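# Push cart through self-closing door into yellow bay

## Task

Move the utility cart through the self-closing door into the other room and leave it parked in the yellow bay. All four of its wheels must be inside the taped outline and none may sit on the tape. The case of copy paper has to rest in the cart's top tray without overhanging any of its edges. Let the door swing fully shut before ending. Either robot or both may be used. At the end, release everything and back the robots away. The result must hold up without a robot holding it. A robot that falls over or ends up leaning means failure.

## Robot and tools

ROBOTS. Two identical Hello Robot Stretch 3 units, r1 and r2. Each has a two-wheel differential base with a passive rear caster, a mast carrying a lift, and a telescoping arm that sticks out to the robot's right side. The base cannot strafe, so the gripper moves forward or back only when the base drives. The footprint is 0.33 m long by 0.34 m wide. Turning in place pivots about a point 0.05 m behind the front edge, midway between the drive wheels. With the arm retracted and the wrist folded, the swept turning radius is 0.28 m; an unfolded level wrist reaches past it.

FRAMES. Base frame: origin on the floor between the drive wheels, x ahead, y to the left, z up. hand_pose is the fingertip contact point in this frame; at zero wrist angles its x is up, y runs back along the arm toward the mast, z points rearward. Odometry frame is the base frame where the robot started. Every robot reports in its own frames, so relative placement between r1 and r2 only comes from images, lidar_m, wrist_depth_mm and head_depth_mm.

TOOLS.
execute_actions: arguments actions (a list holding one action, or empty to just read state and images) and cameras (list of names from r1_head_camera, r1_nav_camera, r1_wrist_camera, r2_head_camera, r2_nav_camera, r2_wrist_camera, or all; omitted or null means all, [] means none). One action is an object keyed by "r1" and/or "r2"; each robot gets its own block with optional base, joints and contact_limits. Everything in one action starts at once.
- base holds exactly one command, an offset from where the base last reported itself: translate_m in metres, -1 to 1, positive forward; or rotate_rad in radians, -3.2 to 3.2, positive counter-clockwise seen from above.
- joints are absolute targets by name: lift_m 0 to 1.1 (arm height); arm_m 0 to 0.52 (extension); wrist_yaw_rad -1.345 to 4.42 (0 along the arm, positive swings toward the front, 3.0 folded over the base); wrist_pitch_rad -1.57 to 0.451 (0 level, negative tips fingers down); wrist_roll_rad -2.911 to 2.911; gripper_m -0.089 to 0.179 (bigger is wider; actual fingertip gap is about 0.007 less when almost closed, 0.025 less fully open, zero under 0.007); head_pan_rad -3.953 to 1.73 (0 ahead, positive left, -1.57 along the arm); head_tilt_rad -1.53 to 0.419 (negative down). Done tolerances: 0.004 for lift, arm, gripper; 0.02 for yaw, roll, head; 0.05 for pitch.
- contact_limits: {"arm_m": effort percent 1 to 100}; the arm halts (contact_stop) near that effort and holds no harder until the next action. Too small stops immediately; values above the maximum are clipped.
An unknown key or out-of-range number rejects the whole call. Anything left out may keep pushing toward a previous target. No action runs past 15 s.
wait: seconds, 0 to 10; commands nothing and returns the same state and images.
zoom_image: camera plus region [x0, y0, x1, y1] in pixels, origin top-left, at most 504 by 504, taken from that camera's latest full image. Sizes: head 896x504, nav 672x504, wrist 644x364.
finished_scene: scene (number of the current scene); irreversible, reports success. Sending a reply without any tool call ends everything.

RESULT LINES. base_status and joint_status: done, off_target (resting short, possibly still pushing), contact_stop, time_out, torque_fault (the latter three drop the target; lift or arm go slack after contact_stop). on_its_own covers uncommanded joints; "held at" is the held target, not the position. motor_effort is percent of max, positive toward larger values, bracket is the peak; readings are biased and noisy. Positive wheel effort pushes forward. lidar_m: 12 distances from the base origin, 30-degree sectors starting straight ahead and going counter-clockwise (4th left, 7th behind, 10th right), at a height of 0.17 m, range 0.15 to 12 m, "-" means nothing; blind to glass and its own body, sees the other robot. wrist_depth_mm (45 to 1000) and head_depth_mm (280 to 4000, sideways image) are 7x7 grids of median depths. base_odometry comes from wheel turns only, so slip looks like travel. turned_by_wheels and turned_by_imu give rotation since last result. base_tilt reports forward/right lean in degrees with a fixed bias up to about 4. pictures lists the order of returned images; changed camera calibrations are listed too.

SPEED. Full speed (0.30 m/s, 1.9 rad/s) only when stowed: lift_m under 0.30, arm_m under 0.03, wrist_yaw_rad over 2.54; else 0.10 m/s and 0.63 rad/s.

GRIPPER. Command a value below the object's width to grasp; lower squeezes harder but a stall guard eases off, so heavy items may slip. Release by going at least 0.02 above the touch value. Neither reading nor done confirms a grasp.

WRIST SAFETY. Fold or unfold (yaw to 3.0) only with lift_m 0.32 to 0.95, pitch -0.4, roll near 0; once folded, lift may drop to 0.25. With yaw below -0.4 keep pitch at -0.5 or lower. Sustained hard load shuts a wrist servo off for 10 s.

HAZARDS. Never let the two robots press together; once bases touch, even millimetres more is a hard press that ends the run. Identical commands can differ by up to 2.5 cm per metre between robots, which strains a shared load and can tip one. Pushing with the arm against something rigid with the gripper above about 0.45 m can tip the robot, more so after a second push or with a raised contact limit. Driving while holding or hooking something fixed, or snagging furniture (worst backing up), can tip it: reverse in small steps, free the gripper, lower lift to about 0.2 if still leaning. Avoid drops, slams and hard shoves; loose objects may be nudged occasionally. The scene keeps running while you think.

Each tool is called as name(argument=value, ...) on one line, values as JSON.

## Session

execute_actions(actions=[])

Scene clock: 0.00 s.
r1.base_odometry: x=+0.000 y=+0.000 heading=+0.000 (m, m, rad; r1's odometry frame)
r1.turned_by_wheels: +0.000 (rad since the last result)
r1.turned_by_imu: +0.000 (rad since the last result)
r1.base_tilt: forward=+0.9 right=-2.5 (deg)
r1.lidar_m: 1.74 2.52 3.57 1.55 1.19 1.17 0.92 0.71 0.69 0.73 1.06 1.64
r1.head_depth_mm: 1558 1569 1565 1545 1552 1540 1533 / 1648 1681 1661 1659 1664 1651 1641 / 1675 1813 1801 1781 1770 1758 1748 / 1661 1948 1928 1919 1921 1897 1887 / 1675 2105 2107 2083 2074 2054 2020 / 1682 2278 2309 2282 2267 2262 2145 / 1683 2433 2563 2535 2512 2467 2177
r1.base_status: not commanded
r1.joint_positions: lift_m=+0.420 arm_m=+0.001 wrist_yaw_rad=+3.133 wrist_pitch_rad=-0.373 wrist_roll_rad=-0.016 gripper_m=+0.037 head_pan_rad=+0.003 head_tilt_rad=-0.002
r1.joint_status: not commanded
r1.motor_effort: left_wheel=+1 right_wheel=+0 lift_m=+22 arm_m=-1 wrist_yaw_rad=+0 wrist_pitch_rad=+8 wrist_roll_rad=+0 gripper_m=+0 head_pan_rad=+1 head_tilt_rad=+2 (%)
r1.hand_pose: x=-0.0193 y=+0.0839 z=+0.4428 quat_wxyz=(+0.134, +0.690, +0.130, +0.700) (m; r1's base frame)
r1.wrist_depth_mm: 868 - - - - - - / 915 - - - - - - / 903 - - - - - - / 963 - - - - - - / 836 828 802 812 824 779 780 / 703 686 - 695 651 669 651 / 582 590 573 580 571 572 576
r2.base_odometry: x=+0.000 y=+0.000 heading=+0.000 (m, m, rad; r2's odometry frame)
r2.turned_by_wheels: +0.000 (rad since the last result)
r2.turned_by_imu: +0.000 (rad since the last result)
r2.base_tilt: forward=-0.6 right=+0.3 (deg)
r2.lidar_m: 1.98 1.65 1.65 1.85 2.53 2.52 2.82 1.15 1.17 2.71 2.26 2.25
r2.head_depth_mm: 2010 2284 2287 2340 2318 2311 2233 / 2005 2472 2467 2470 2488 2478 2258 / 1998 2652 2679 2686 2698 2695 2241 / 2014 2603 2617 2623 2605 2619 2262 / 2017 2277 2278 2293 2313 2320 2210 / 1967 2041 2047 2052 2066 2079 2041 / 1815 1854 1850 1839 1863 1860 1883
r2.base_status: not commanded
r2.joint_positions: lift_m=+0.374 arm_m=-0.001 wrist_yaw_rad=+3.115 wrist_pitch_rad=-0.360 wrist_roll_rad=+0.003 gripper_m=+0.037 head_pan_rad=+0.008 head_tilt_rad=-0.015
r2.joint_status: not commanded
r2.motor_effort: left_wheel=+0 right_wheel=+0 lift_m=+26 arm_m=+0 wrist_yaw_rad=+1 wrist_pitch_rad=+5 wrist_roll_rad=+0 gripper_m=+0 head_pan_rad=+0 head_tilt_rad=+2 (%)
r2.hand_pose: x=-0.0152 y=+0.0872 z=+0.4001 quat_wxyz=(+0.136, +0.698, +0.117, +0.693) (m; r2's base frame)
r2.wrist_depth_mm: - - - - - - - / - - - - - - - / - - - - - - - / - - - - - - - / 797 806 - 824 849 832 855 / 657 676 - 689 693 695 695 / 568 574 - 573 559 587 586
pictures: r1_head_camera (sideways: a quarter turn clockwise sets it upright), r1_nav_camera (sideways: a quarter turn counterclockwise sets it upright), r1_wrist_camera, r2_head_camera (sideways: a quarter turn clockwise sets it upright), r2_nav_camera (sideways: a quarter turn counterclockwise sets it upright), r2_wrist_camera
Images, in order (width x height): r1_head_camera 896x504, r1_nav_camera 672x504, r1_wrist_camera 644x364, r2_head_camera 896x504, r2_nav_camera 672x504, r2_wrist_camera 644x364.

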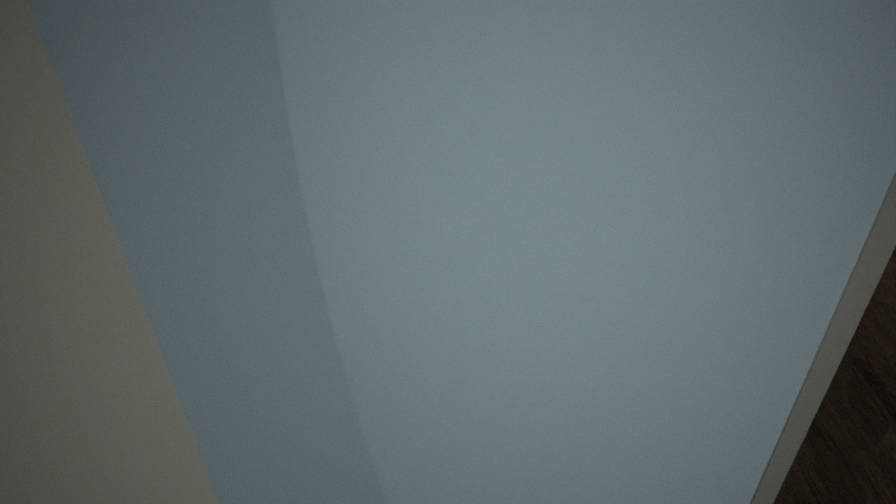

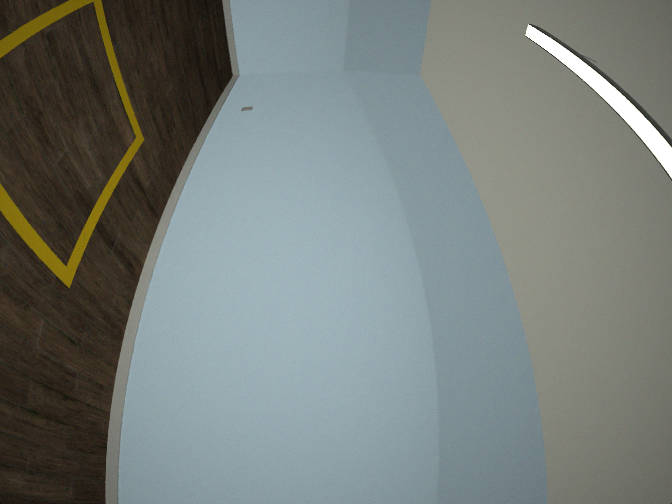

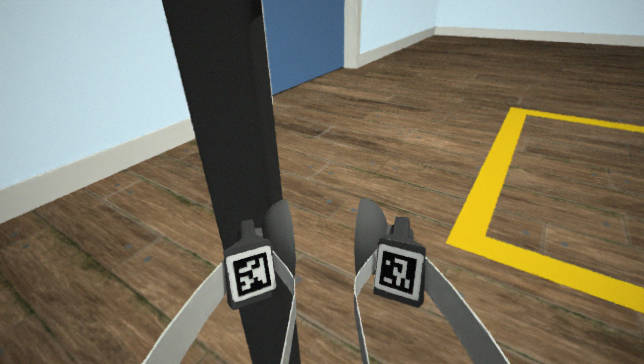

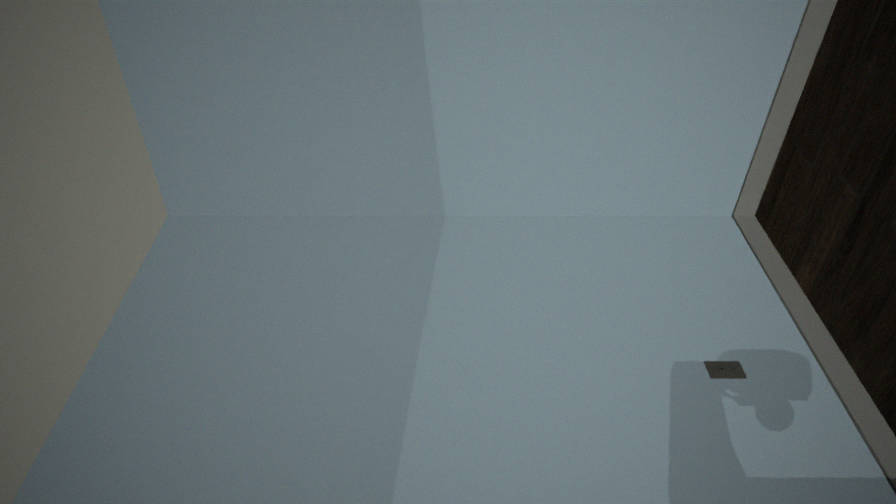

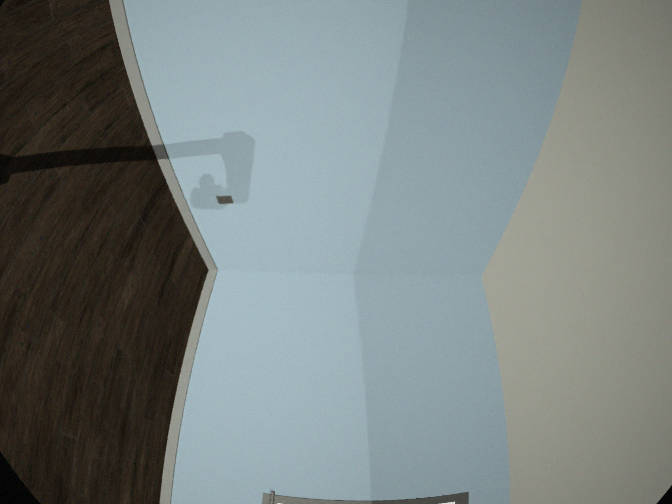

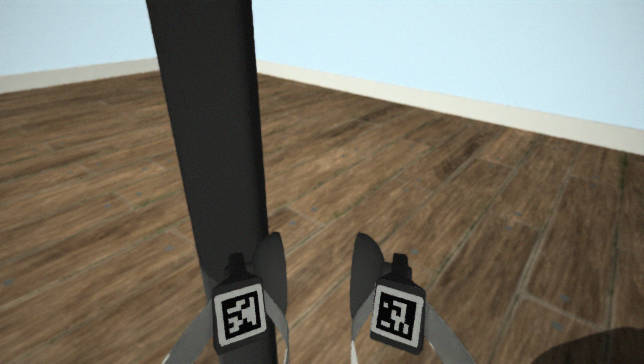

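execute_actions(actions=[{"r1":{"joints":{"head_pan_rad":1.2,"head_tilt_rad":-0.5,"lift_m":0.27}},"r2":{"joints":{"head_pan_rad":-2.4,"head_tilt_rad":-0.5,"lift_m":0.27}}}], cameras=["r1_head_camera","r1_nav_camera","r2_head_camera","r2_nav_camera"])

Scene clock: 4.10 s.
r1.base_odometry: x=+0.000 y=+0.000 heading=+0.000 (m, m, rad; r1's odometry frame)
r1.turned_by_wheels: +0.000 (rad since the last result)
r1.turned_by_imu: +0.001 (rad since the last result)
r1.base_tilt: forward=+0.8 right=-2.5 (deg)
r1.lidar_m: 1.74 2.52 3.56 1.55 1.19 1.17 0.92 0.71 0.69 0.73 1.06 1.64
r1.head_depth_mm: 3184 3460 3711 2849 2031 1571 1270 / 3264 3537 3751 2861 2021 1564 1278 / 3320 3647 - 2829 2018 1562 1273 / 3404 3717 - 2882 2025 1571 1276 / 3079 3311 3475 2862 2024 1573 1280 / 2370 2478 2606 2574 2027 1566 1276 / 1966 2068 2206 2285 2025 1566 1281
r1.base_status: not commanded
r1.joint_positions: lift_m=+0.271 arm_m=+0.001 wrist_yaw_rad=+3.133 wrist_pitch_rad=-0.374 wrist_roll_rad=-0.016 gripper_m=+0.037 head_pan_rad=+1.193 head_tilt_rad=-0.493
r1.joint_status: all done
r1.motor_effort: left_wheel=+1(1) right_wheel=+0(1) lift_m=+13(17) arm_m=+0(0) wrist_yaw_rad=+0(1) wrist_pitch_rad=+8(8) wrist_roll_rad=+0(0) gripper_m=-1(0) head_pan_rad=+5(64) head_tilt_rad=-2(24) (%)
r1.hand_pose: x=-0.0193 y=+0.0839 z=+0.2932 quat_wxyz=(+0.134, +0.690, +0.130, +0.700) (m; r1's base frame)
r1.wrist_depth_mm: 880 - - - - - - / 904 - - - - - - / 910 - - - - 962 941 / 780 772 770 750 723 717 710 / 614 606 611 592 606 577 575 / 509 509 - 510 490 489 483 / 440 - - - 420 420 415
r2.base_odometry: x=+0.000 y=+0.000 heading=+0.000 (m, m, rad; r2's odometry frame)
r2.turned_by_wheels: +0.000 (rad since the last result)
r2.turned_by_imu: +0.000 (rad since the last result)
r2.base_tilt: forward=-0.4 right=+0.3 (deg)
r2.lidar_m: 1.98 1.65 1.65 1.85 2.54 2.52 2.83 1.15 1.17 2.70 2.26 2.25
r2.head_depth_mm: 3903 - - 2856 2070 1626 1336 / 3867 - - 2825 2061 1626 1331 / 3796 - - 2804 2039 1606 1332 / 3768 - 1629 1761 1833 1578 1329 / 3667 3859 1439 1669 1676 1569 1331 / 3666 3821 1497 1669 1734 1599 1325 / 3607 3875 - 2501 1965 1598 1326
r2.base_status: not commanded
r2.joint_positions: lift_m=+0.270 arm_m=-0.001 wrist_yaw_rad=+3.115 wrist_pitch_rad=-0.361 wrist_roll_rad=+0.003 gripper_m=+0.037 head_pan_rad=-2.393 head_tilt_rad=-0.494
r2.joint_status: all done
r2.motor_effort: left_wheel=+0(0) right_wheel=+0(0) lift_m=+23(22) arm_m=+0(0) wrist_yaw_rad=+2(1) wrist_pitch_rad=+6(6) wrist_roll_rad=-1(0) gripper_m=+0(0) head_pan_rad=-3(41) head_tilt_rad=-3(31) (%)
r2.hand_pose: x=-0.0152 y=+0.0871 z=+0.2958 quat_wxyz=(+0.137, +0.698, +0.118, +0.693) (m; r2's base frame)
r2.wrist_depth_mm: - - - - - - - / - - - - - - - / - - - - - - - / 818 814 - 813 833 850 857 / 638 656 - 646 657 664 673 / 530 538 - 537 556 549 554 / 453 481 - - - 466 463
pictures: r1_head_camera (sideways: a quarter turn clockwise sets it upright), r1_nav_camera (sideways: a quarter turn counterclockwise sets it upright), r2_head_camera (sideways: a quarter turn clockwise sets it upright), r2_nav_camera (sideways: a quarter turn counterclockwise sets it upright)
camera_calibration (this result's frames):
r1_head_camera: T_world_to_cam=[[-0.150534, -0.400028, -0.904056, 1.19351], [-0.93191, 0.362651, -0.00529449, 0.0182206], [0.329974, 0.841702, -0.427381, 0.508015], [0, 0, 0, 1]] pos_world=[0.029011, 0.0432314, 1.29621]
r1_nav_camera: T_world_to_cam=[[0.157698, 0.418747, 0.894306, -1.12308], [0.938263, -0.345904, -0.00348455, 0.0525156], [0.307885, 0.839644, -0.447443, 0.540109], [0, 0, 0, 1]] pos_world=[-0.0384567, 0.0349534, 1.24623]
r2_head_camera: T_world_to_cam=[[0.357581, 0.343498, -0.868415, 1.14618], [0.658974, -0.751717, -0.025998, 0.0304757], [-0.661732, -0.562966, -0.495156, 0.610871], [0, 0, 0, 1]] pos_world=[-0.0257002, -0.0269007, 1.29863]
r2_nav_camera: T_world_to_cam=[[-0.362181, -0.364626, 0.85783, -1.07065], [-0.668243, 0.743177, 0.0337548, 0.0116428], [-0.649827, -0.561014, -0.512823, 0.631482], [0, 0, 0, 1]] pos_world=[0.0303634, -0.0447703, 1.24189]
Images, in order (width x height): r1_head_camera 896x504, r1_nav_camera 672x504, r2_head_camera 896x504, r2_nav_camera 672x504.

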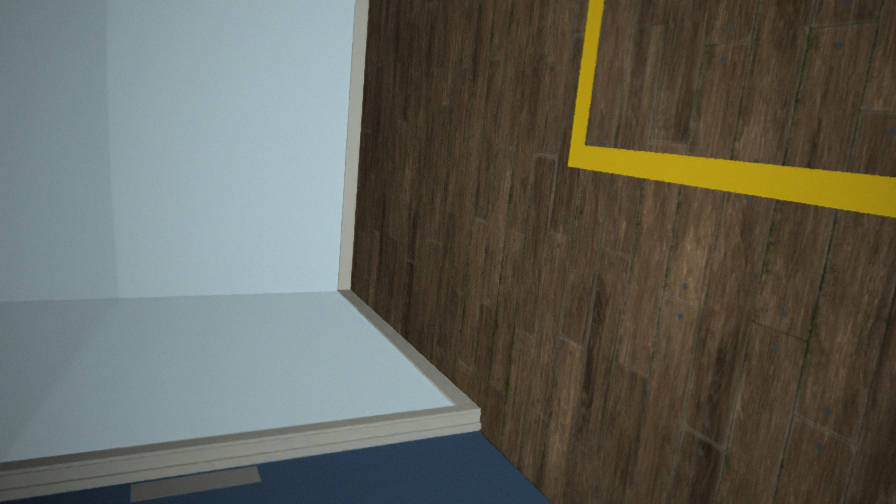

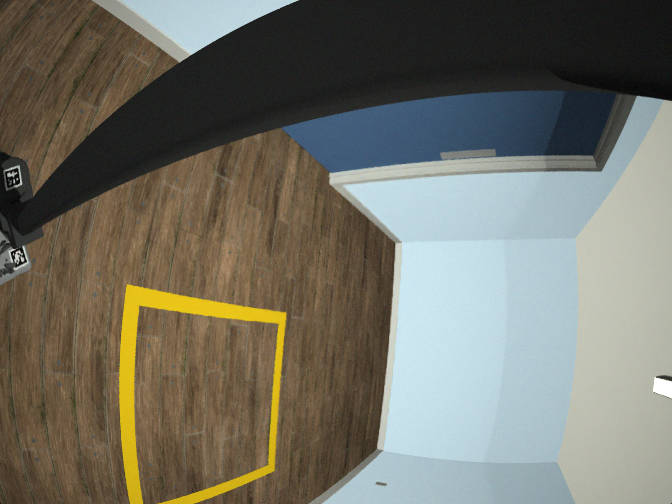

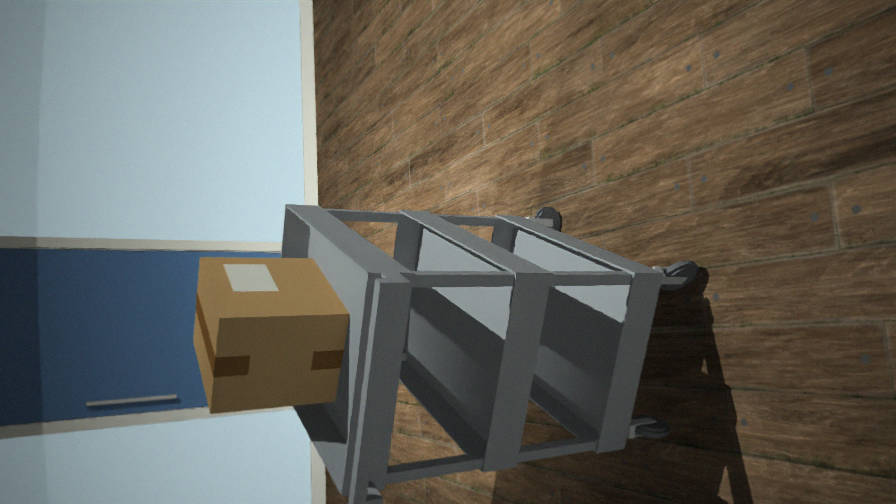

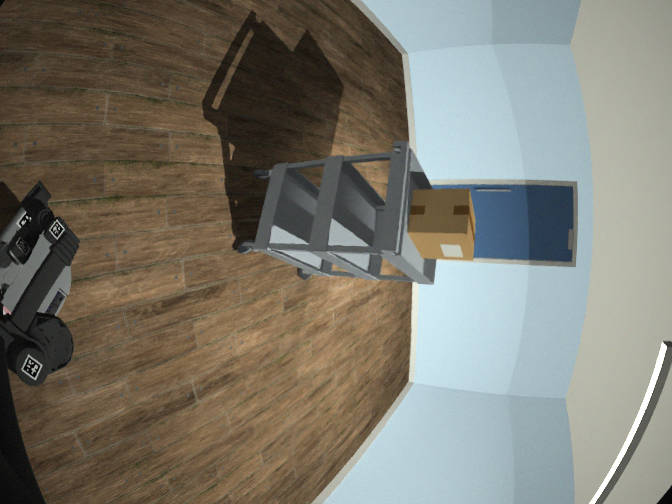

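execute_actions(actions=[{"r1":{"base":{"rotate_rad":0.96},"joints":{"head_pan_rad":0,"head_tilt_rad":-0.7}},"r2":{"base":{"rotate_rad":-2.5},"joints":{"head_pan_rad":0,"head_tilt_rad":-0.7}}}], cameras=[])

execute_actions(actions=[{"r1":{"base":{"translate_m":1}}}], cameras=[])

execute_actions(actions=[{"r1":{"base":{"translate_m":0.8}}}], cameras=[])

execute_actions(actions=[{"r1":{"base":{"rotate_rad":1.6}}}], cameras=["r1_head_camera","r1_nav_camera","r2_head_camera","r2_nav_camera"])

Scene clock: 12.20 s.
r1.base_odometry: x=+0.000 y=+0.000 heading=+0.960 (m, m, rad; r1's odometry frame)
r1.turned_by_wheels: +0.960 (rad since the last result)
r1.turned_by_imu: +0.948 (rad since the last result)
r1.base_tilt: forward=+0.9 right=-2.5 (deg)
r1.lidar_m: 4.02 1.68 1.21 1.16 1.01 0.72 0.69 0.71 0.96 1.64 1.70 2.28
r1.head_depth_mm: 3370 3706 2816 2067 1635 1349 1154 / 3343 3684 2821 2074 1641 1351 1149 / 3379 3667 2799 2083 1630 1351 1149 / 3349 3711 2807 2076 1645 1355 1155 / 3323 3669 2808 2070 1640 1356 1152 / 3318 3671 2825 2088 1635 1352 1151 / 3214 3369 2838 2093 1637 1361 1149
r1.base_status: done
r1.joint_positions: lift_m=+0.271 arm_m=+0.001 wrist_yaw_rad=+3.133 wrist_pitch_rad=-0.374 wrist_roll_rad=-0.016 gripper_m=+0.037 head_pan_rad=+0.007 head_tilt_rad=-0.692
r1.joint_status: all done
r1.motor_effort: left_wheel=-1(5) right_wheel=+3(9) lift_m=+13(13) arm_m=+0(0) wrist_yaw_rad=+0(0) wrist_pitch_rad=+8(8) wrist_roll_rad=+0(0) gripper_m=-1(1) head_pan_rad=-5(64) head_tilt_rad=-3(16) (%)
r1.hand_pose: x=-0.0193 y=+0.0838 z=+0.2932 quat_wxyz=(+0.134, +0.690, +0.130, +0.700) (m; r1's base frame)
r1.wrist_depth_mm: 823 - - - - - - / 811 - - - - - - / 802 - - - - 959 931 / 737 767 765 763 738 728 716 / 609 610 612 593 616 582 581 / 506 508 - 508 484 489 483 / 439 - - - 422 419 414
r2.base_odometry: x=+0.000 y=+0.000 heading=-2.500 (m, m, rad; r2's odometry frame)
r2.turned_by_wheels: -2.500 (rad since the last result)
r2.turned_by_imu: -2.535 (rad since the last result)
r2.base_tilt: forward=-0.4 right=+0.2 (deg)
r2.lidar_m: 1.15 1.22 2.54 2.25 2.26 1.87 1.65 1.65 1.96 2.52 2.53 2.99
r2.head_depth_mm: - - 2739 2074 1685 1404 1209 / - 3999 2731 2076 1662 1403 1205 / 3939 3994 2738 2076 1665 1393 1202 / 3899 - 2754 2071 1657 1397 1201 / 3817 1579 1759 1856 1634 1385 1198 / 1376 1359 1553 1688 1596 1384 1195 / 1267 1338 1604 1701 1652 1381 1191
r2.base_status: done
r2.joint_positions: lift_m=+0.270 arm_m=-0.001 wrist_yaw_rad=+3.115 wrist_pitch_rad=-0.361 wrist_roll_rad=+0.003 gripper_m=+0.037 head_pan_rad=-0.007 head_tilt_rad=-0.692
r2.joint_status: all done
r2.motor_effort: left_wheel=+5(17) right_wheel=-4(8) lift_m=+23(23) arm_m=+0(1) wrist_yaw_rad=+0(1) wrist_pitch_rad=+6(6) wrist_roll_rad=+0(1) gripper_m=+0(0) head_pan_rad=+3(40) head_tilt_rad=-5(24) (%)
r2.hand_pose: x=-0.0152 y=+0.0870 z=+0.2958 quat_wxyz=(+0.137, +0.698, +0.118, +0.693) (m; r2's base frame)
r2.wrist_depth_mm: - - - - - - - / - - - - - - - / - - - - - - - / 816 807 - 823 832 846 864 / 639 642 - 659 663 663 666 / 531 533 - 541 559 548 549 / 451 481 - - - 467 469
pictures: none
No camera images: the call's "cameras" was empty. Leave "cameras" out to get every camera's image.

Scene clock: 17.20 s.
r1.base_odometry: x=+0.574 y=+0.819 heading=+0.960 (m, m, rad; r1's odometry frame)
r1.turned_by_wheels: +0.000 (rad since the last result)
r1.turned_by_imu: +0.004 (rad since the last result)
r1.base_tilt: forward=+0.9 right=-2.4 (deg)
r1.lidar_m: 3.04 1.72 1.32 1.18 1.22 1.65 1.68 1.73 1.70 1.62 1.67 2.25
r1.head_depth_mm: 2544 2858 2815 2066 1635 1346 1153 / 2539 2862 2813 2063 1630 1346 1151 / 2547 2859 2813 2069 1637 1350 1150 / 2518 2832 2805 2063 1641 1352 1150 / 2528 2827 2801 2076 1636 1356 1153 / 2535 2828 2837 2081 1639 1351 1147 / 2506 2803 2834 2054 1639 1352 1154
r1.base_status: done
r1.joint_positions: lift_m=+0.271 arm_m=+0.001 wrist_yaw_rad=+3.133 wrist_pitch_rad=-0.374 wrist_roll_rad=-0.016 gripper_m=+0.037 head_pan_rad=+0.007 head_tilt_rad=-0.692
r1.joint_status: not commanded
r1.motor_effort: left_wheel=-1(4) right_wheel=+3(7) lift_m=+13(13) arm_m=-1(0) wrist_yaw_rad=+0(0) wrist_pitch_rad=+8(8) wrist_roll_rad=+1(0) gripper_m=+1(1) head_pan_rad=-4(4) head_tilt_rad=-2(3) (%)
r1.hand_pose: x=-0.0193 y=+0.0838 z=+0.2932 quat_wxyz=(+0.134, +0.690, +0.130, +0.700) (m; r1's base frame)
r1.wrist_depth_mm: - - - - - - - / - - - - - - - / - - - - - 965 955 / 779 761 764 752 727 731 715 / 621 610 602 593 602 587 577 / 512 505 - 512 492 492 482 / 434 - - - 418 417 415
r2.base_odometry: x=+0.000 y=+0.000 heading=-2.500 (m, m, rad; r2's odometry frame)
r2.turned_by_wheels: +0.000 (rad since the last result)
r2.turned_by_imu: +0.000 (rad since the last result)
r2.base_tilt: forward=-0.3 right=+0.1 (deg)
r2.lidar_m: 1.15 1.23 2.55 2.25 2.25 1.86 1.65 1.65 1.96 2.53 2.53 3.00
r2.head_depth_mm: - 3998 2737 2086 1669 1405 1205 / - 3995 2737 2069 1660 1390 1206 / 3970 3985 2738 2077 1671 1391 1202 / 3891 3937 2709 2064 1655 1392 1205 / 3765 1581 1764 1852 1637 1391 1202 / 1376 1355 1548 1683 1607 1388 1197 / 1265 1333 1607 1701 1644 1385 1191
r2.base_status: not commanded
r2.joint_positions: lift_m=+0.270 arm_m=-0.001 wrist_yaw_rad=+3.115 wrist_pitch_rad=-0.361 wrist_roll_rad=+0.003 gripper_m=+0.037 head_pan_rad=-0.007 head_tilt_rad=-0.692
r2.joint_status: not commanded
r2.motor_effort: left_wheel=+4(5) right_wheel=-4(3) lift_m=+23(23) arm_m=-1(1) wrist_yaw_rad=+0(1) wrist_pitch_rad=+6(6) wrist_roll_rad=+0(0) gripper_m=+0(0) head_pan_rad=+3(2) head_tilt_rad=-5(5) (%)
r2.hand_pose: x=-0.0152 y=+0.0870 z=+0.2958 quat_wxyz=(+0.137, +0.698, +0.118, +0.693) (m; r2's base frame)
r2.wrist_depth_mm: - - - - - - - / - - - - - - - / - - - - - - - / 813 817 - 829 828 858 846 / 642 643 - 649 661 662 664 / 531 537 - 541 553 545 547 / 454 486 - - - 464 466
pictures: none
No camera images: the call's "cameras" was empty. Leave "cameras" out to get every camera's image.

Scene clock: 21.63 s.
r1.base_odometry: x=+1.033 y=+1.474 heading=+0.959 (m, m, rad; r1's odometry frame)
r1.turned_by_wheels: +0.000 (rad since the last result)
r1.turned_by_imu: +0.004 (rad since the last result)
r1.base_tilt: forward=+0.9 right=-2.4 (deg)
r1.lidar_m: 2.27 1.73 1.24 1.28 1.32 1.68 2.47 2.33 1.67 1.61 1.67 2.24
r1.head_depth_mm: 1885 2112 2394 2073 1637 1346 1151 / 1876 2107 2403 2054 1636 1348 1152 / 1875 2105 2390 2064 1637 1351 1149 / 1879 2111 2399 2079 1641 1346 1153 / 1867 2090 2389 2075 1635 1352 1153 / 1870 2106 2391 2075 1638 1357 1153 / 1859 2081 2358 2073 1629 1354 1148
r1.base_status: done
r1.joint_positions: lift_m=+0.271 arm_m=+0.001 wrist_yaw_rad=+3.133 wrist_pitch_rad=-0.374 wrist_roll_rad=-0.016 gripper_m=+0.037 head_pan_rad=+0.007 head_tilt_rad=-0.692
r1.joint_status: not commanded
r1.motor_effort: left_wheel=-1(5) right_wheel=+3(9) lift_m=+13(13) arm_m=+0(0) wrist_yaw_rad=+0(0) wrist_pitch_rad=+8(8) wrist_roll_rad=+0(0) gripper_m=+0(1) head_pan_rad=-5(4) head_tilt_rad=-3(3) (%)
r1.hand_pose: x=-0.0193 y=+0.0838 z=+0.2932 quat_wxyz=(+0.134, +0.690, +0.130, +0.700) (m; r1's base frame)
r1.wrist_depth_mm: - - - - - - - / - - - - - - - / - - - - - 973 943 / 780 774 767 755 730 710 708 / 611 614 610 597 617 593 575 / 507 506 - 517 490 487 481 / 439 - - - 417 423 413
r2.base_odometry: x=+0.000 y=+0.000 heading=-2.500 (m, m, rad; r2's odometry frame)
r2.turned_by_wheels: +0.000 (rad since the last result)
r2.turned_by_imu: +0.000 (rad since the last result)
r2.base_tilt: forward=-0.4 right=+0.2 (deg)
r2.lidar_m: 1.15 1.22 2.54 2.25 2.25 1.87 1.65 1.65 1.96 2.53 2.53 2.99
r2.head_depth_mm: - 3972 2724 2089 1684 1404 1207 / - - 2757 2087 1679 1396 1209 / - - 2724 2069 1665 1399 1199 / 3911 3967 2716 2064 1658 1388 1198 / 3741 1581 1756 1865 1638 1387 1200 / 1370 1363 1549 1680 1609 1394 1193 / 1268 1337 1607 1691 1648 1383 1193
r2.base_status: not commanded
r2.joint_positions: lift_m=+0.270 arm_m=-0.001 wrist_yaw_rad=+3.115 wrist_pitch_rad=-0.361 wrist_roll_rad=+0.003 gripper_m=+0.037 head_pan_rad=-0.007 head_tilt_rad=-0.692
r2.joint_status: not commanded
r2.motor_effort: left_wheel=+4(5) right_wheel=-4(3) lift_m=+23(23) arm_m=-1(1) wrist_yaw_rad=+1(0) wrist_pitch_rad=+6(6) wrist_roll_rad=-1(0) gripper_m=+0(0) head_pan_rad=+3(3) head_tilt_rad=-5(4) (%)
r2.hand_pose: x=-0.0152 y=+0.0870 z=+0.2958 quat_wxyz=(+0.137, +0.698, +0.118, +0.693) (m; r2's base frame)
r2.wrist_depth_mm: - - - - - - - / - - - - - - - / - - - - - - - / 794 807 - 825 855 850 850 / 646 645 - 656 661 668 674 / 533 531 - 540 557 544 558 / 457 485 - - - 464 467
pictures: none
No camera images: the call's "cameras" was empty. Leave "cameras" out to get every camera's image.

Scene clock: 23.90 s.
r1.base_odometry: x=+1.033 y=+1.474 heading=+2.559 (m, m, rad; r1's odometry frame)
r1.turned_by_wheels: +1.600 (rad since the last result)
r1.turned_by_imu: +1.579 (rad since the last result)
r1.base_tilt: forward=+0.8 right=-2.5 (deg)
r1.lidar_m: 1.28 1.32 1.71 2.47 2.28 1.67 1.61 1.67 2.27 2.27 1.71 1.25
r1.head_depth_mm: 1011 1101 1244 1442 1586 1345 1151 / 1043 1170 1307 1498 1591 1349 1149 / 1045 1170 1337 1557 1630 1349 1149 / 1043 1174 1338 1548 1635 1348 1151 / 1047 1172 1338 1551 1634 1355 1152 / 1045 1173 1332 1554 1640 1351 1154 / 1047 1178 1340 1503 1604 1347 1150
r1.base_status: done
r1.joint_positions: lift_m=+0.271 arm_m=+0.001 wrist_yaw_rad=+3.133 wrist_pitch_rad=-0.374 wrist_roll_rad=-0.016 gripper_m=+0.037 head_pan_rad=+0.007 head_tilt_rad=-0.692
r1.joint_status: not commanded
r1.motor_effort: left_wheel=-2(7) right_wheel=+3(7) lift_m=+13(13) arm_m=-1(1) wrist_yaw_rad=+0(0) wrist_pitch_rad=+8(8) wrist_roll_rad=+0(0) gripper_m=-1(0) head_pan_rad=-4(4) head_tilt_rad=-3(3) (%)
r1.hand_pose: x=-0.0193 y=+0.0838 z=+0.2932 quat_wxyz=(+0.134, +0.690, +0.130, +0.700) (m; r1's base frame)
r1.wrist_depth_mm: - - - - - - - / - - - - - - - / - - - - - 952 940 / 783 761 751 760 725 709 723 / 610 614 608 595 622 585 575 / 511 500 - 514 486 484 481 / 439 - - - 422 420 410
r2.base_odometry: x=+0.000 y=+0.000 heading=-2.500 (m, m, rad; r2's odometry frame)
r2.turned_by_wheels: +0.000 (rad since the last result)
r2.turned_by_imu: +0.000 (rad since the last result)
r2.base_tilt: forward=-0.4 right=+0.3 (deg)
r2.lidar_m: 1.15 1.22 2.54 2.25 2.25 1.86 1.65 1.65 1.96 2.52 2.54 3.00
r2.head_depth_mm: - - 2729 2087 1672 1404 1208 / - - 2718 2086 1667 1404 1208 / - 3979 2721 2060 1661 1392 1204 / 3920 3962 2731 2061 1668 1391 1200 / 3793 1573 1757 1867 1637 1391 1195 / 1378 1357 1556 1691 1605 1387 1193 / 1265 1337 1609 1694 1643 1385 1195
r2.base_status: not commanded
r2.joint_positions: lift_m=+0.270 arm_m=-0.001 wrist_yaw_rad=+3.115 wrist_pitch_rad=-0.361 wrist_roll_rad=+0.003 gripper_m=+0.037 head_pan_rad=-0.007 head_tilt_rad=-0.692
r2.joint_status: not commanded
r2.motor_effort: left_wheel=+5(5) right_wheel=-4(4) lift_m=+23(23) arm_m=+0(0) wrist_yaw_rad=+0(0) wrist_pitch_rad=+6(6) wrist_roll_rad=+0(1) gripper_m=+0(0) head_pan_rad=+3(2) head_tilt_rad=-5(5) (%)
r2.hand_pose: x=-0.0152 y=+0.0870 z=+0.2958 quat_wxyz=(+0.137, +0.698, +0.118, +0.693) (m; r2's base frame)
r2.wrist_depth_mm: - - - - - - - / - - - - - - - / - - - - - - - / 809 818 - 835 836 859 856 / 645 636 - 654 661 667 666 / 531 541 - 537 556 548 550 / 454 490 - - - 464 467
pictures: r1_head_camera (sideways: a quarter turn clockwise sets it upright), r1_nav_camera (sideways: a quarter turn counterclockwise sets it upright), r2_head_camera (sideways: a quarter turn clockwise sets it upright), r2_nav_camera (sideways: a quarter turn counterclockwise sets it upright)
camera_calibration (this result's frames):
r1_head_camera: T_world_to_cam=[[-0.597499, -0.0118454, -0.801782, 1.06286], [-0.0146812, 0.999885, -0.00383153, 0.0107196], [0.801735, 0.00948182, -0.597604, 0.726615], [0, 0, 0, 1]] pos_world=[0.0526636, -0.00501797, 1.28645]
r1_nav_camera: T_world_to_cam=[[0.615216, 0.0122172, 0.788264, -0.9876], [0.0305004, -0.9995, -0.00831344, 0.0643381], [0.787768, 0.0291569, -0.615281, 0.755551], [0, 0, 0, 1]] pos_world=[0.0104268, 0.0543422, 1.2439]
r2_head_camera: T_world_to_cam=[[-0.657033, -0.00346459, -0.753854, 1.00301], [0.0305384, 0.999046, -0.0312077, 0.0410842], [0.753243, -0.043526, -0.656301, 0.811884], [0, 0, 0, 1]] pos_world=[0.0462101, -0.00223198, 1.29024]
r2_nav_camera: T_world_to_cam=[[0.672444, 0.0156979, 0.739982, -0.923334], [-0.0166553, -0.999201, 0.0363322, 0.00432173], [0.739961, -0.0367559, -0.671645, 0.82962], [0, 0, 0, 1]] pos_world=[0.0070759, 0.0493062, 1.2403]
Images, in order (width x height): r1_head_camera 896x504, r1_nav_camera 672x504, r2_head_camera 896x504, r2_nav_camera 672x504.

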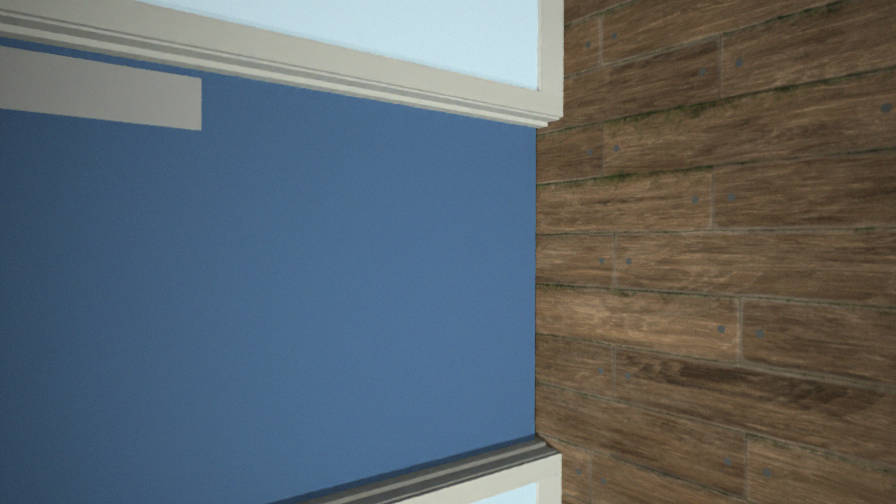

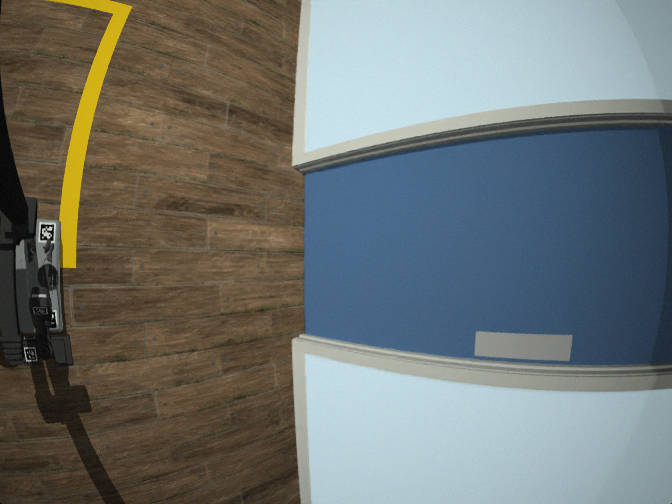

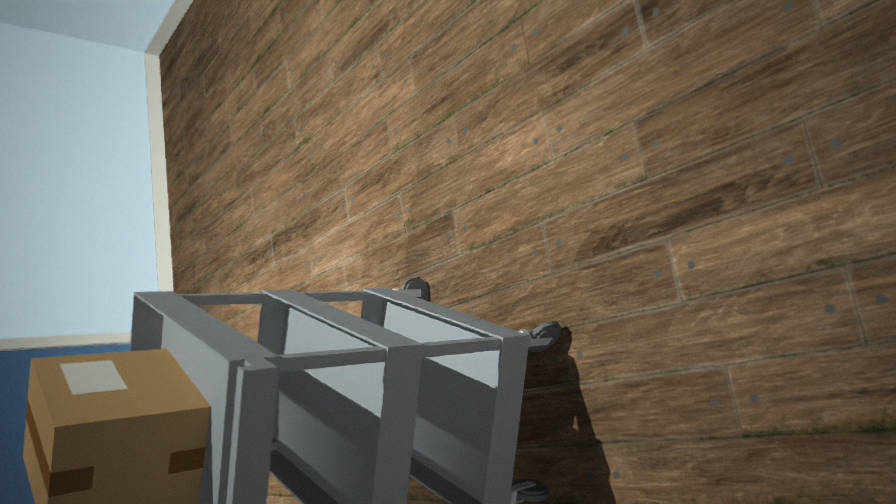

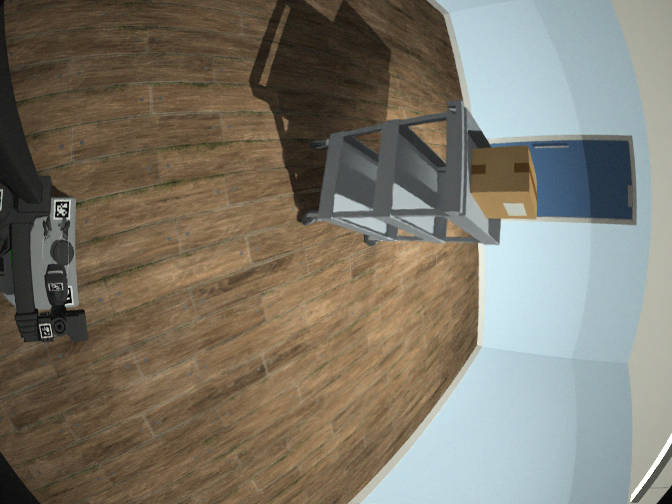

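execute_actions(actions=[{"r1":{"base":{"translate_m":1},"joints":{"lift_m":0.27}},"r2":{"base":{"rotate_rad":0.6},"joints":{"lift_m":0.36,"wrist_pitch_rad":-0.4}}}], cameras=[])

execute_actions(actions=[{"r1":{"base":{"translate_m":0.9},"joints":{"lift_m":0.32}},"r2":{"base":{"translate_m":0.7},"joints":{"wrist_yaw_rad":1.57,"gripper_m":0.15}}}], cameras=[])

execute_actions(actions=[{"r1":{"base":{"rotate_rad":0.7}},"r2":{"base":{"rotate_rad":-0.75},"joints":{"wrist_pitch_rad":0,"head_tilt_rad":-1.0}}}])

Scene clock: 35.13 s.
r1.base_odometry: x=+0.198 y=+2.024 heading=+2.559 (m, m, rad; r1's odometry frame)
r1.turned_by_wheels: +0.000 (rad since the last result)
r1.turned_by_imu: +0.005 (rad since the last result)
r1.base_tilt: forward=+1.0 right=-2.5 (deg)
r1.lidar_m: 0.29 0.30 0.42 0.85 2.57 2.69 2.59 2.70 2.36 0.83 0.41 0.30
r1.head_depth_mm: - - - 306 365 452 593 / - - - 307 366 453 595 / - - - 308 367 453 597 / - - - 308 367 455 600 / - - - 309 368 456 602 / - - - 309 369 458 604 / - - - 310 370 459 609
r1.base_status: done
r1.joint_positions: lift_m=+0.271 arm_m=+0.001 wrist_yaw_rad=+3.133 wrist_pitch_rad=-0.374 wrist_roll_rad=-0.016 gripper_m=+0.037 head_pan_rad=+0.007 head_tilt_rad=-0.692
r1.joint_status: all done
r1.motor_effort: left_wheel=-2(5) right_wheel=+2(10) lift_m=+13(13) arm_m=-1(1) wrist_yaw_rad=+0(0) wrist_pitch_rad=+8(8) wrist_roll_rad=+0(1) gripper_m=+0(1) head_pan_rad=-4(4) head_tilt_rad=-2(3) (%)
r1.hand_pose: x=-0.0193 y=+0.0838 z=+0.2932 quat_wxyz=(+0.134, +0.690, +0.130, +0.700) (m; r1's base frame)
r1.wrist_depth_mm: - - - - 797 512 361 / - - - - 802 542 361 / - - - - 775 543 363 / 771 770 754 738 706 551 367 / 619 606 609 590 606 536 367 / 512 509 - 514 491 487 369 / 439 - - - 421 415 371
r2.base_odometry: x=+0.000 y=+0.000 heading=-1.900 (m, m, rad; r2's odometry frame)
r2.turned_by_wheels: +0.600 (rad since the last result)
r2.turned_by_imu: +0.609 (rad since the last result)
r2.base_tilt: forward=-0.5 right=+0.3 (deg)
r2.lidar_m: 1.28 2.45 2.25 2.27 1.80 1.65 1.66 2.07 2.53 2.55 3.17 1.15
r2.head_depth_mm: 3437 1347 1583 1463 1590 1406 1208 / 3660 1414 1656 1718 1636 1397 1209 / 3847 3988 2490 1827 1669 1390 1205 / 3955 3938 2701 2055 1663 1394 1198 / - 3918 2708 2060 1661 1391 1199 / 3995 3888 2677 2036 1646 1386 1193 / 3342 3482 2682 2035 1650 1379 1191
r2.base_status: done
r2.joint_positions: lift_m=+0.360 arm_m=-0.001 wrist_yaw_rad=+3.115 wrist_pitch_rad=-0.415 wrist_roll_rad=+0.003 gripper_m=+0.037 head_pan_rad=-0.007 head_tilt_rad=-0.692
r2.joint_status: all done
r2.motor_effort: left_wheel=-4(13) right_wheel=+4(12) lift_m=+29(28) arm_m=-1(0) wrist_yaw_rad=+0(1) wrist_pitch_rad=+5(5) wrist_roll_rad=+0(1) gripper_m=+0(0) head_pan_rad=+3(3) head_tilt_rad=-5(5) (%)
r2.hand_pose: x=-0.0154 y=+0.0806 z=+0.3732 quat_wxyz=(+0.155, +0.695, +0.137, +0.689) (m; r2's base frame)
r2.wrist_depth_mm: - - - - - - - / - - - - - - - / - - - - - - - / 881 894 - 916 906 936 930 / 720 716 - 735 737 751 754 / 608 610 614 617 637 624 639 / 526 527 - 531 520 536 545
pictures: none
No camera images: the call's "cameras" was empty. Leave "cameras" out to get every camera's image.

Scene clock: 44.63 s.
r1.base_odometry: x=-0.554 y=+2.519 heading=+2.560 (m, m, rad; r1's odometry frame)
r1.turned_by_wheels: +0.001 (rad since the last result)
r1.turned_by_imu: -0.035 (rad since the last result)
r1.base_tilt: forward=+0.8 right=-2.5 (deg)
r1.lidar_m: - - 0.15 0.19 2.60 2.97 2.84 2.92 2.32 0.28 0.15 -
r1.head_depth_mm: - - - - - - - / - - - - - - - / - - - - - - - / - - - - - - - / - - - - - - - / - - - - - - - / - - - - - - -
r1.base_status: translate_m off_target (by the wheels' count: +0.8998 of +0.9000)
r1.joint_positions: lift_m=+0.320 arm_m=+0.001 wrist_yaw_rad=+3.134 wrist_pitch_rad=-0.375 wrist_roll_rad=-0.016 gripper_m=+0.037 head_pan_rad=+0.013 head_tilt_rad=-0.703
r1.joint_status: all done
r1.on_its_own: left_wheel is at rest, and its effort (+37) is outside its rest range (-18 to +18)
r1.motor_effort: left_wheel=+37(72) right_wheel=+5(56) lift_m=+22(31) arm_m=-1(1) wrist_yaw_rad=-1(2) wrist_pitch_rad=+9(10) wrist_roll_rad=+0(0) gripper_m=-1(0) head_pan_rad=-9(14) head_tilt_rad=+1(3) (%)
r1.hand_pose: x=-0.0195 y=+0.0837 z=+0.3423 quat_wxyz=(+0.134, +0.689, +0.130, +0.700) (m; r1's base frame)
r1.wrist_depth_mm: - - - 582 229 126 86 / - - - 627 236 127 87 / - - - 693 240 129 88 / 863 858 849 760 246 131 89 / 692 682 678 678 224 133 90 / 566 558 - 552 248 135 91 / 485 493 - - 237 127 91
r2.base_odometry: x=-0.226 y=-0.662 heading=-1.900 (m, m, rad; r2's odometry frame)
r2.turned_by_wheels: +0.000 (rad since the last result)
r2.turned_by_imu: +0.004 (rad since the last result)
r2.base_tilt: forward=-0.5 right=+0.0 (deg)
r2.lidar_m: 3.29 2.15 1.98 2.00 2.50 2.30 2.33 2.89 2.79 2.81 0.60 0.60
r2.head_depth_mm: 2990 3343 2782 738 1056 1156 1136 / 3091 3422 2730 1938 1029 1184 1183 / 3247 3566 2713 2075 1670 1400 1202 / 3368 3623 2697 2044 1669 1395 1205 / 3451 3736 2727 2062 1662 1386 1203 / 3450 3576 2673 2046 1643 1383 1198 / 2985 3122 2655 2025 1640 1380 1190
r2.base_status: done
r2.joint_positions: lift_m=+0.360 arm_m=-0.001 wrist_yaw_rad=+1.572 wrist_pitch_rad=-0.415 wrist_roll_rad=+0.003 gripper_m=+0.150 head_pan_rad=-0.007 head_tilt_rad=-0.692
r2.joint_status: all done
r2.motor_effort: left_wheel=-5(6) right_wheel=+3(9) lift_m=+29(29) arm_m=-1(0) wrist_yaw_rad=-2(3) wrist_pitch_rad=+5(5) wrist_roll_rad=-1(0) gripper_m=+0(93) head_pan_rad=+4(3) head_tilt_rad=-4(5) (%)
r2.hand_pose: x=+0.2034 y=-0.1440 z=+0.3732 quat_wxyz=(+0.592, +0.593, -0.386, +0.386) (m; r2's base frame)
r2.wrist_depth_mm: - - - - - - - / - - - - - - - / - - - - 749 859 822 / 883 883 903 894 582 647 654 / 716 728 729 729 659 476 530 / 607 610 616 610 629 - 410 / 544 512 534 536 534 524 432
pictures: none
No camera images: the call's "cameras" was empty. Leave "cameras" out to get every camera's image.

Scene clock: 46.93 s.
r1.base_odometry: x=-0.554 y=+2.519 heading=-3.024 (m, m, rad; r1's odometry frame)
r1.turned_by_wheels: +0.699 (rad since the last result)
r1.turned_by_imu: +0.443 (rad since the last result)
r1.base_tilt: forward=+0.8 right=-2.4 (deg)
r1.lidar_m: - 0.15 0.29 2.57 2.98 2.80 2.84 2.38 0.29 0.20 0.15 -
r1.head_depth_mm: - - - - - - - / - - - - - - - / - - - - - - - / - - - - - - - / - - - - - - - / - - - - - - - / - - - - - - 319
r1.base_status: done
r1.joint_positions: lift_m=+0.320 arm_m=+0.001 wrist_yaw_rad=+3.085 wrist_pitch_rad=-0.375 wrist_roll_rad=-0.016 gripper_m=+0.037 head_pan_rad=-0.007 head_tilt_rad=-0.703
r1.joint_status: not commanded
r1.on_its_own: wrist_yaw_rad is held at +3.089, not at its first target +3.133, by its stall guard, which is not easing now; right_wheel is at rest, and its effort (+24) is outside its rest range (-18 to +18)
r1.motor_effort: left_wheel=-1(25) right_wheel=+24(40) lift_m=+22(22) arm_m=+0(1) wrist_yaw_rad=+4(29) wrist_pitch_rad=+9(9) wrist_roll_rad=+0(0) gripper_m=-1(1) head_pan_rad=+5(18) head_tilt_rad=+2(2) (%)
r1.hand_pose: x=-0.0082 y=+0.0834 z=+0.3423 quat_wxyz=(+0.151, +0.692, +0.113, +0.696) (m; r1's base frame)
r1.wrist_depth_mm: - - - - - 511 243 / - - - - - 504 231 / - - - - - 460 223 / 866 844 - 832 765 427 213 / 684 677 - 673 686 392 206 / 576 570 - 556 530 362 197 / 488 495 - - 470 304 191
r2.base_odometry: x=-0.226 y=-0.662 heading=-2.650 (m, m, rad; r2's odometry frame)
r2.turned_by_wheels: -0.750 (rad since the last result)
r2.turned_by_imu: -0.761 (rad since the last result)
r2.base_tilt: forward=-0.6 right=+0.2 (deg)
r2.lidar_m: 0.60 0.63 2.46 2.00 1.99 2.18 2.32 2.30 2.52 2.80 2.79 0.62
r2.head_depth_mm: 2574 2144 1807 1572 1394 1242 1129 / 2514 813 1724 1559 1383 1242 1141 / 957 789 1066 1134 1354 1236 1133 / 871 787 1095 1296 1350 1237 1123 / 794 783 1090 1293 1347 1228 1122 / 806 778 1090 1194 1339 1222 1109 / 855 773 1004 1470 1359 1218 1105
r2.base_status: done
r2.joint_positions: lift_m=+0.360 arm_m=-0.001 wrist_yaw_rad=+1.572 wrist_pitch_rad=-0.025 wrist_roll_rad=+0.003 gripper_m=+0.150 head_pan_rad=-0.007 head_tilt_rad=-0.988
r2.joint_status: all done
r2.motor_effort: left_wheel=+5(10) right_wheel=-4(8) lift_m=+28(29) arm_m=+0(1) wrist_yaw_rad=-2(3) wrist_pitch_rad=+9(9) wrist_roll_rad=+0(0) gripper_m=+1(0) head_pan_rad=+3(3) head_tilt_rad=-7(29) (%)
r2.hand_pose: x=+0.2342 y=-0.1440 z=+0.4681 quat_wxyz=(+0.506, +0.507, -0.494, +0.493) (m; r2's base frame)
r2.wrist_depth_mm: - - 854 944 - - - / - - - - - - - / - 516 514 509 - - - / - - - - - - - / - - - - - - - / - 807 808 851 - - - / 888 573 565 561 860 826 925
pictures: r1_head_camera (sideways: a quarter turn clockwise sets it upright), r1_nav_camera (sideways: a quarter turn counterclockwise sets it upright), r1_wrist_camera, r2_head_camera (sideways: a quarter turn clockwise sets it upright), r2_nav_camera (sideways: a quarter turn counterclockwise sets it upright), r2_wrist_camera
camera_calibration (this result's frames):
r1_head_camera: T_world_to_cam=[[-0.606258, -0.00346227, -0.79526, 1.05441], [-0.000795779, 0.999993, -0.00374694, 0.0105248], [0.795267, -0.00163876, -0.606257, 0.737911], [0, 0, 0, 1]] pos_world=[0.0524192, -0.00566476, 1.28594]
r1_nav_camera: T_world_to_cam=[[0.623831, 0.00358833, 0.781551, -0.978902], [0.0164862, -0.999827, -0.00856874, 0.0647559], [0.781385, 0.0182303, -0.623783, 0.766649], [0, 0, 0, 1]] pos_world=[0.0105545, 0.0542811, 1.24384]
r1_wrist_camera: T_world_to_cam=[[0.998242, -0.0585199, -0.00939719, 0.0171539], [-0.0389909, -0.528983, -0.847736, 0.362552], [0.0446385, 0.846612, -0.530335, 0.272285], [0, 0, 0, 1]] pos_world=[-0.0151419, -0.0377321, 0.451912]
r2_head_camera: T_world_to_cam=[[-0.848251, -0.00237545, -0.529589, 0.711959], [0.0200927, 0.999126, -0.0366644, 0.0482388], [0.529213, -0.0417415, -0.847462, 1.06183], [0, 0, 0, 1]] pos_world=[0.0410171, -0.00218306, 1.27867]
r2_nav_camera: T_world_to_cam=[[0.858948, 0.0146462, 0.511853, -0.62723], [-0.00531877, -0.999282, 0.037519, 0.00272181], [0.512035, -0.0349493, -0.858253, 1.07366], [0, 0, 0, 1]] pos_world=[-0.0109768, 0.0494299, 1.24242]
r2_wrist_camera: T_world_to_cam=[[-0.00774964, -0.999807, 0.0180613, -0.1506], [-0.144086, -0.0167569, -0.989423, 0.54319], [0.989535, -0.0102701, -0.143929, -0.00074249], [0, 0, 0, 1]] pos_world=[0.0778339, -0.141476, 0.540058]
Images, in order (width x height): r1_head_camera 896x504, r1_nav_camera 672x504, r1_wrist_camera 644x364, r2_head_camera 896x504, r2_nav_camera 672x504, r2_wrist_camera 644x364.

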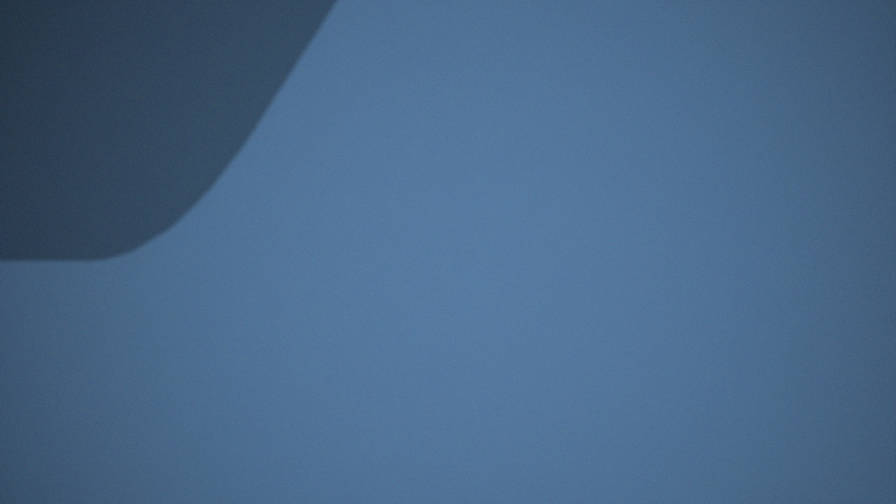

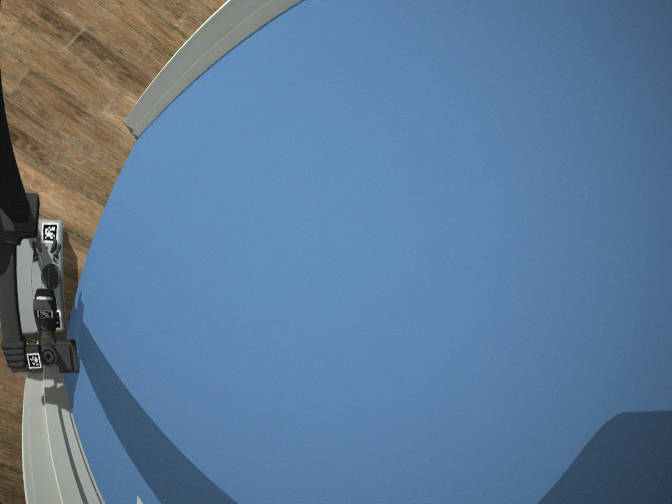

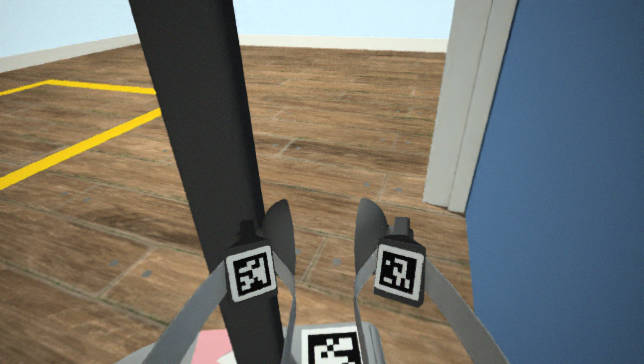

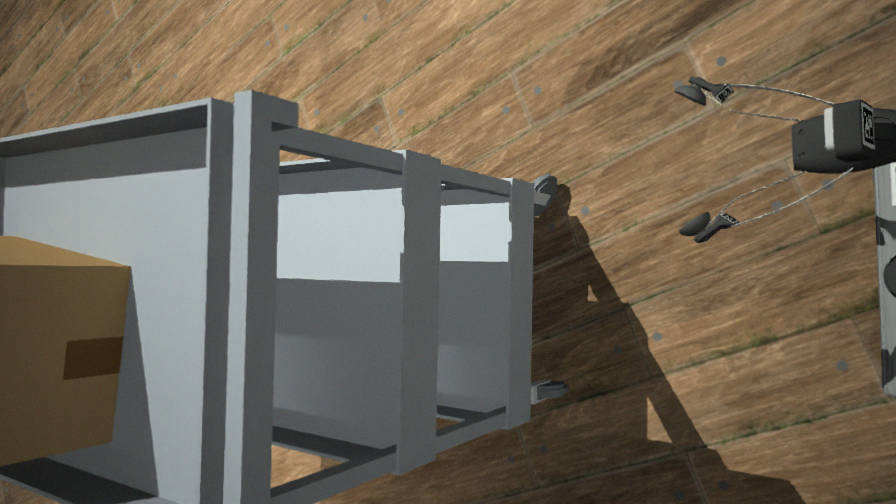

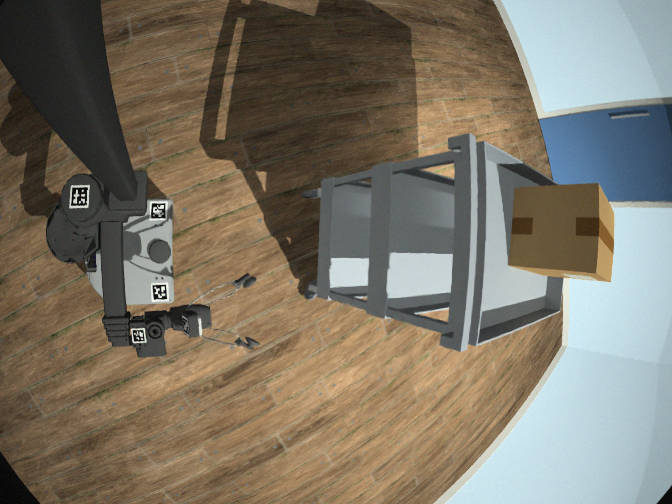

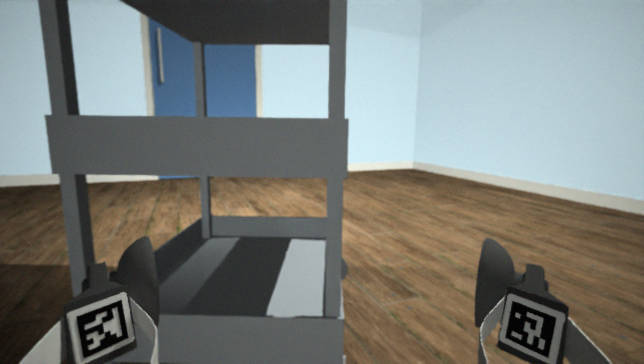

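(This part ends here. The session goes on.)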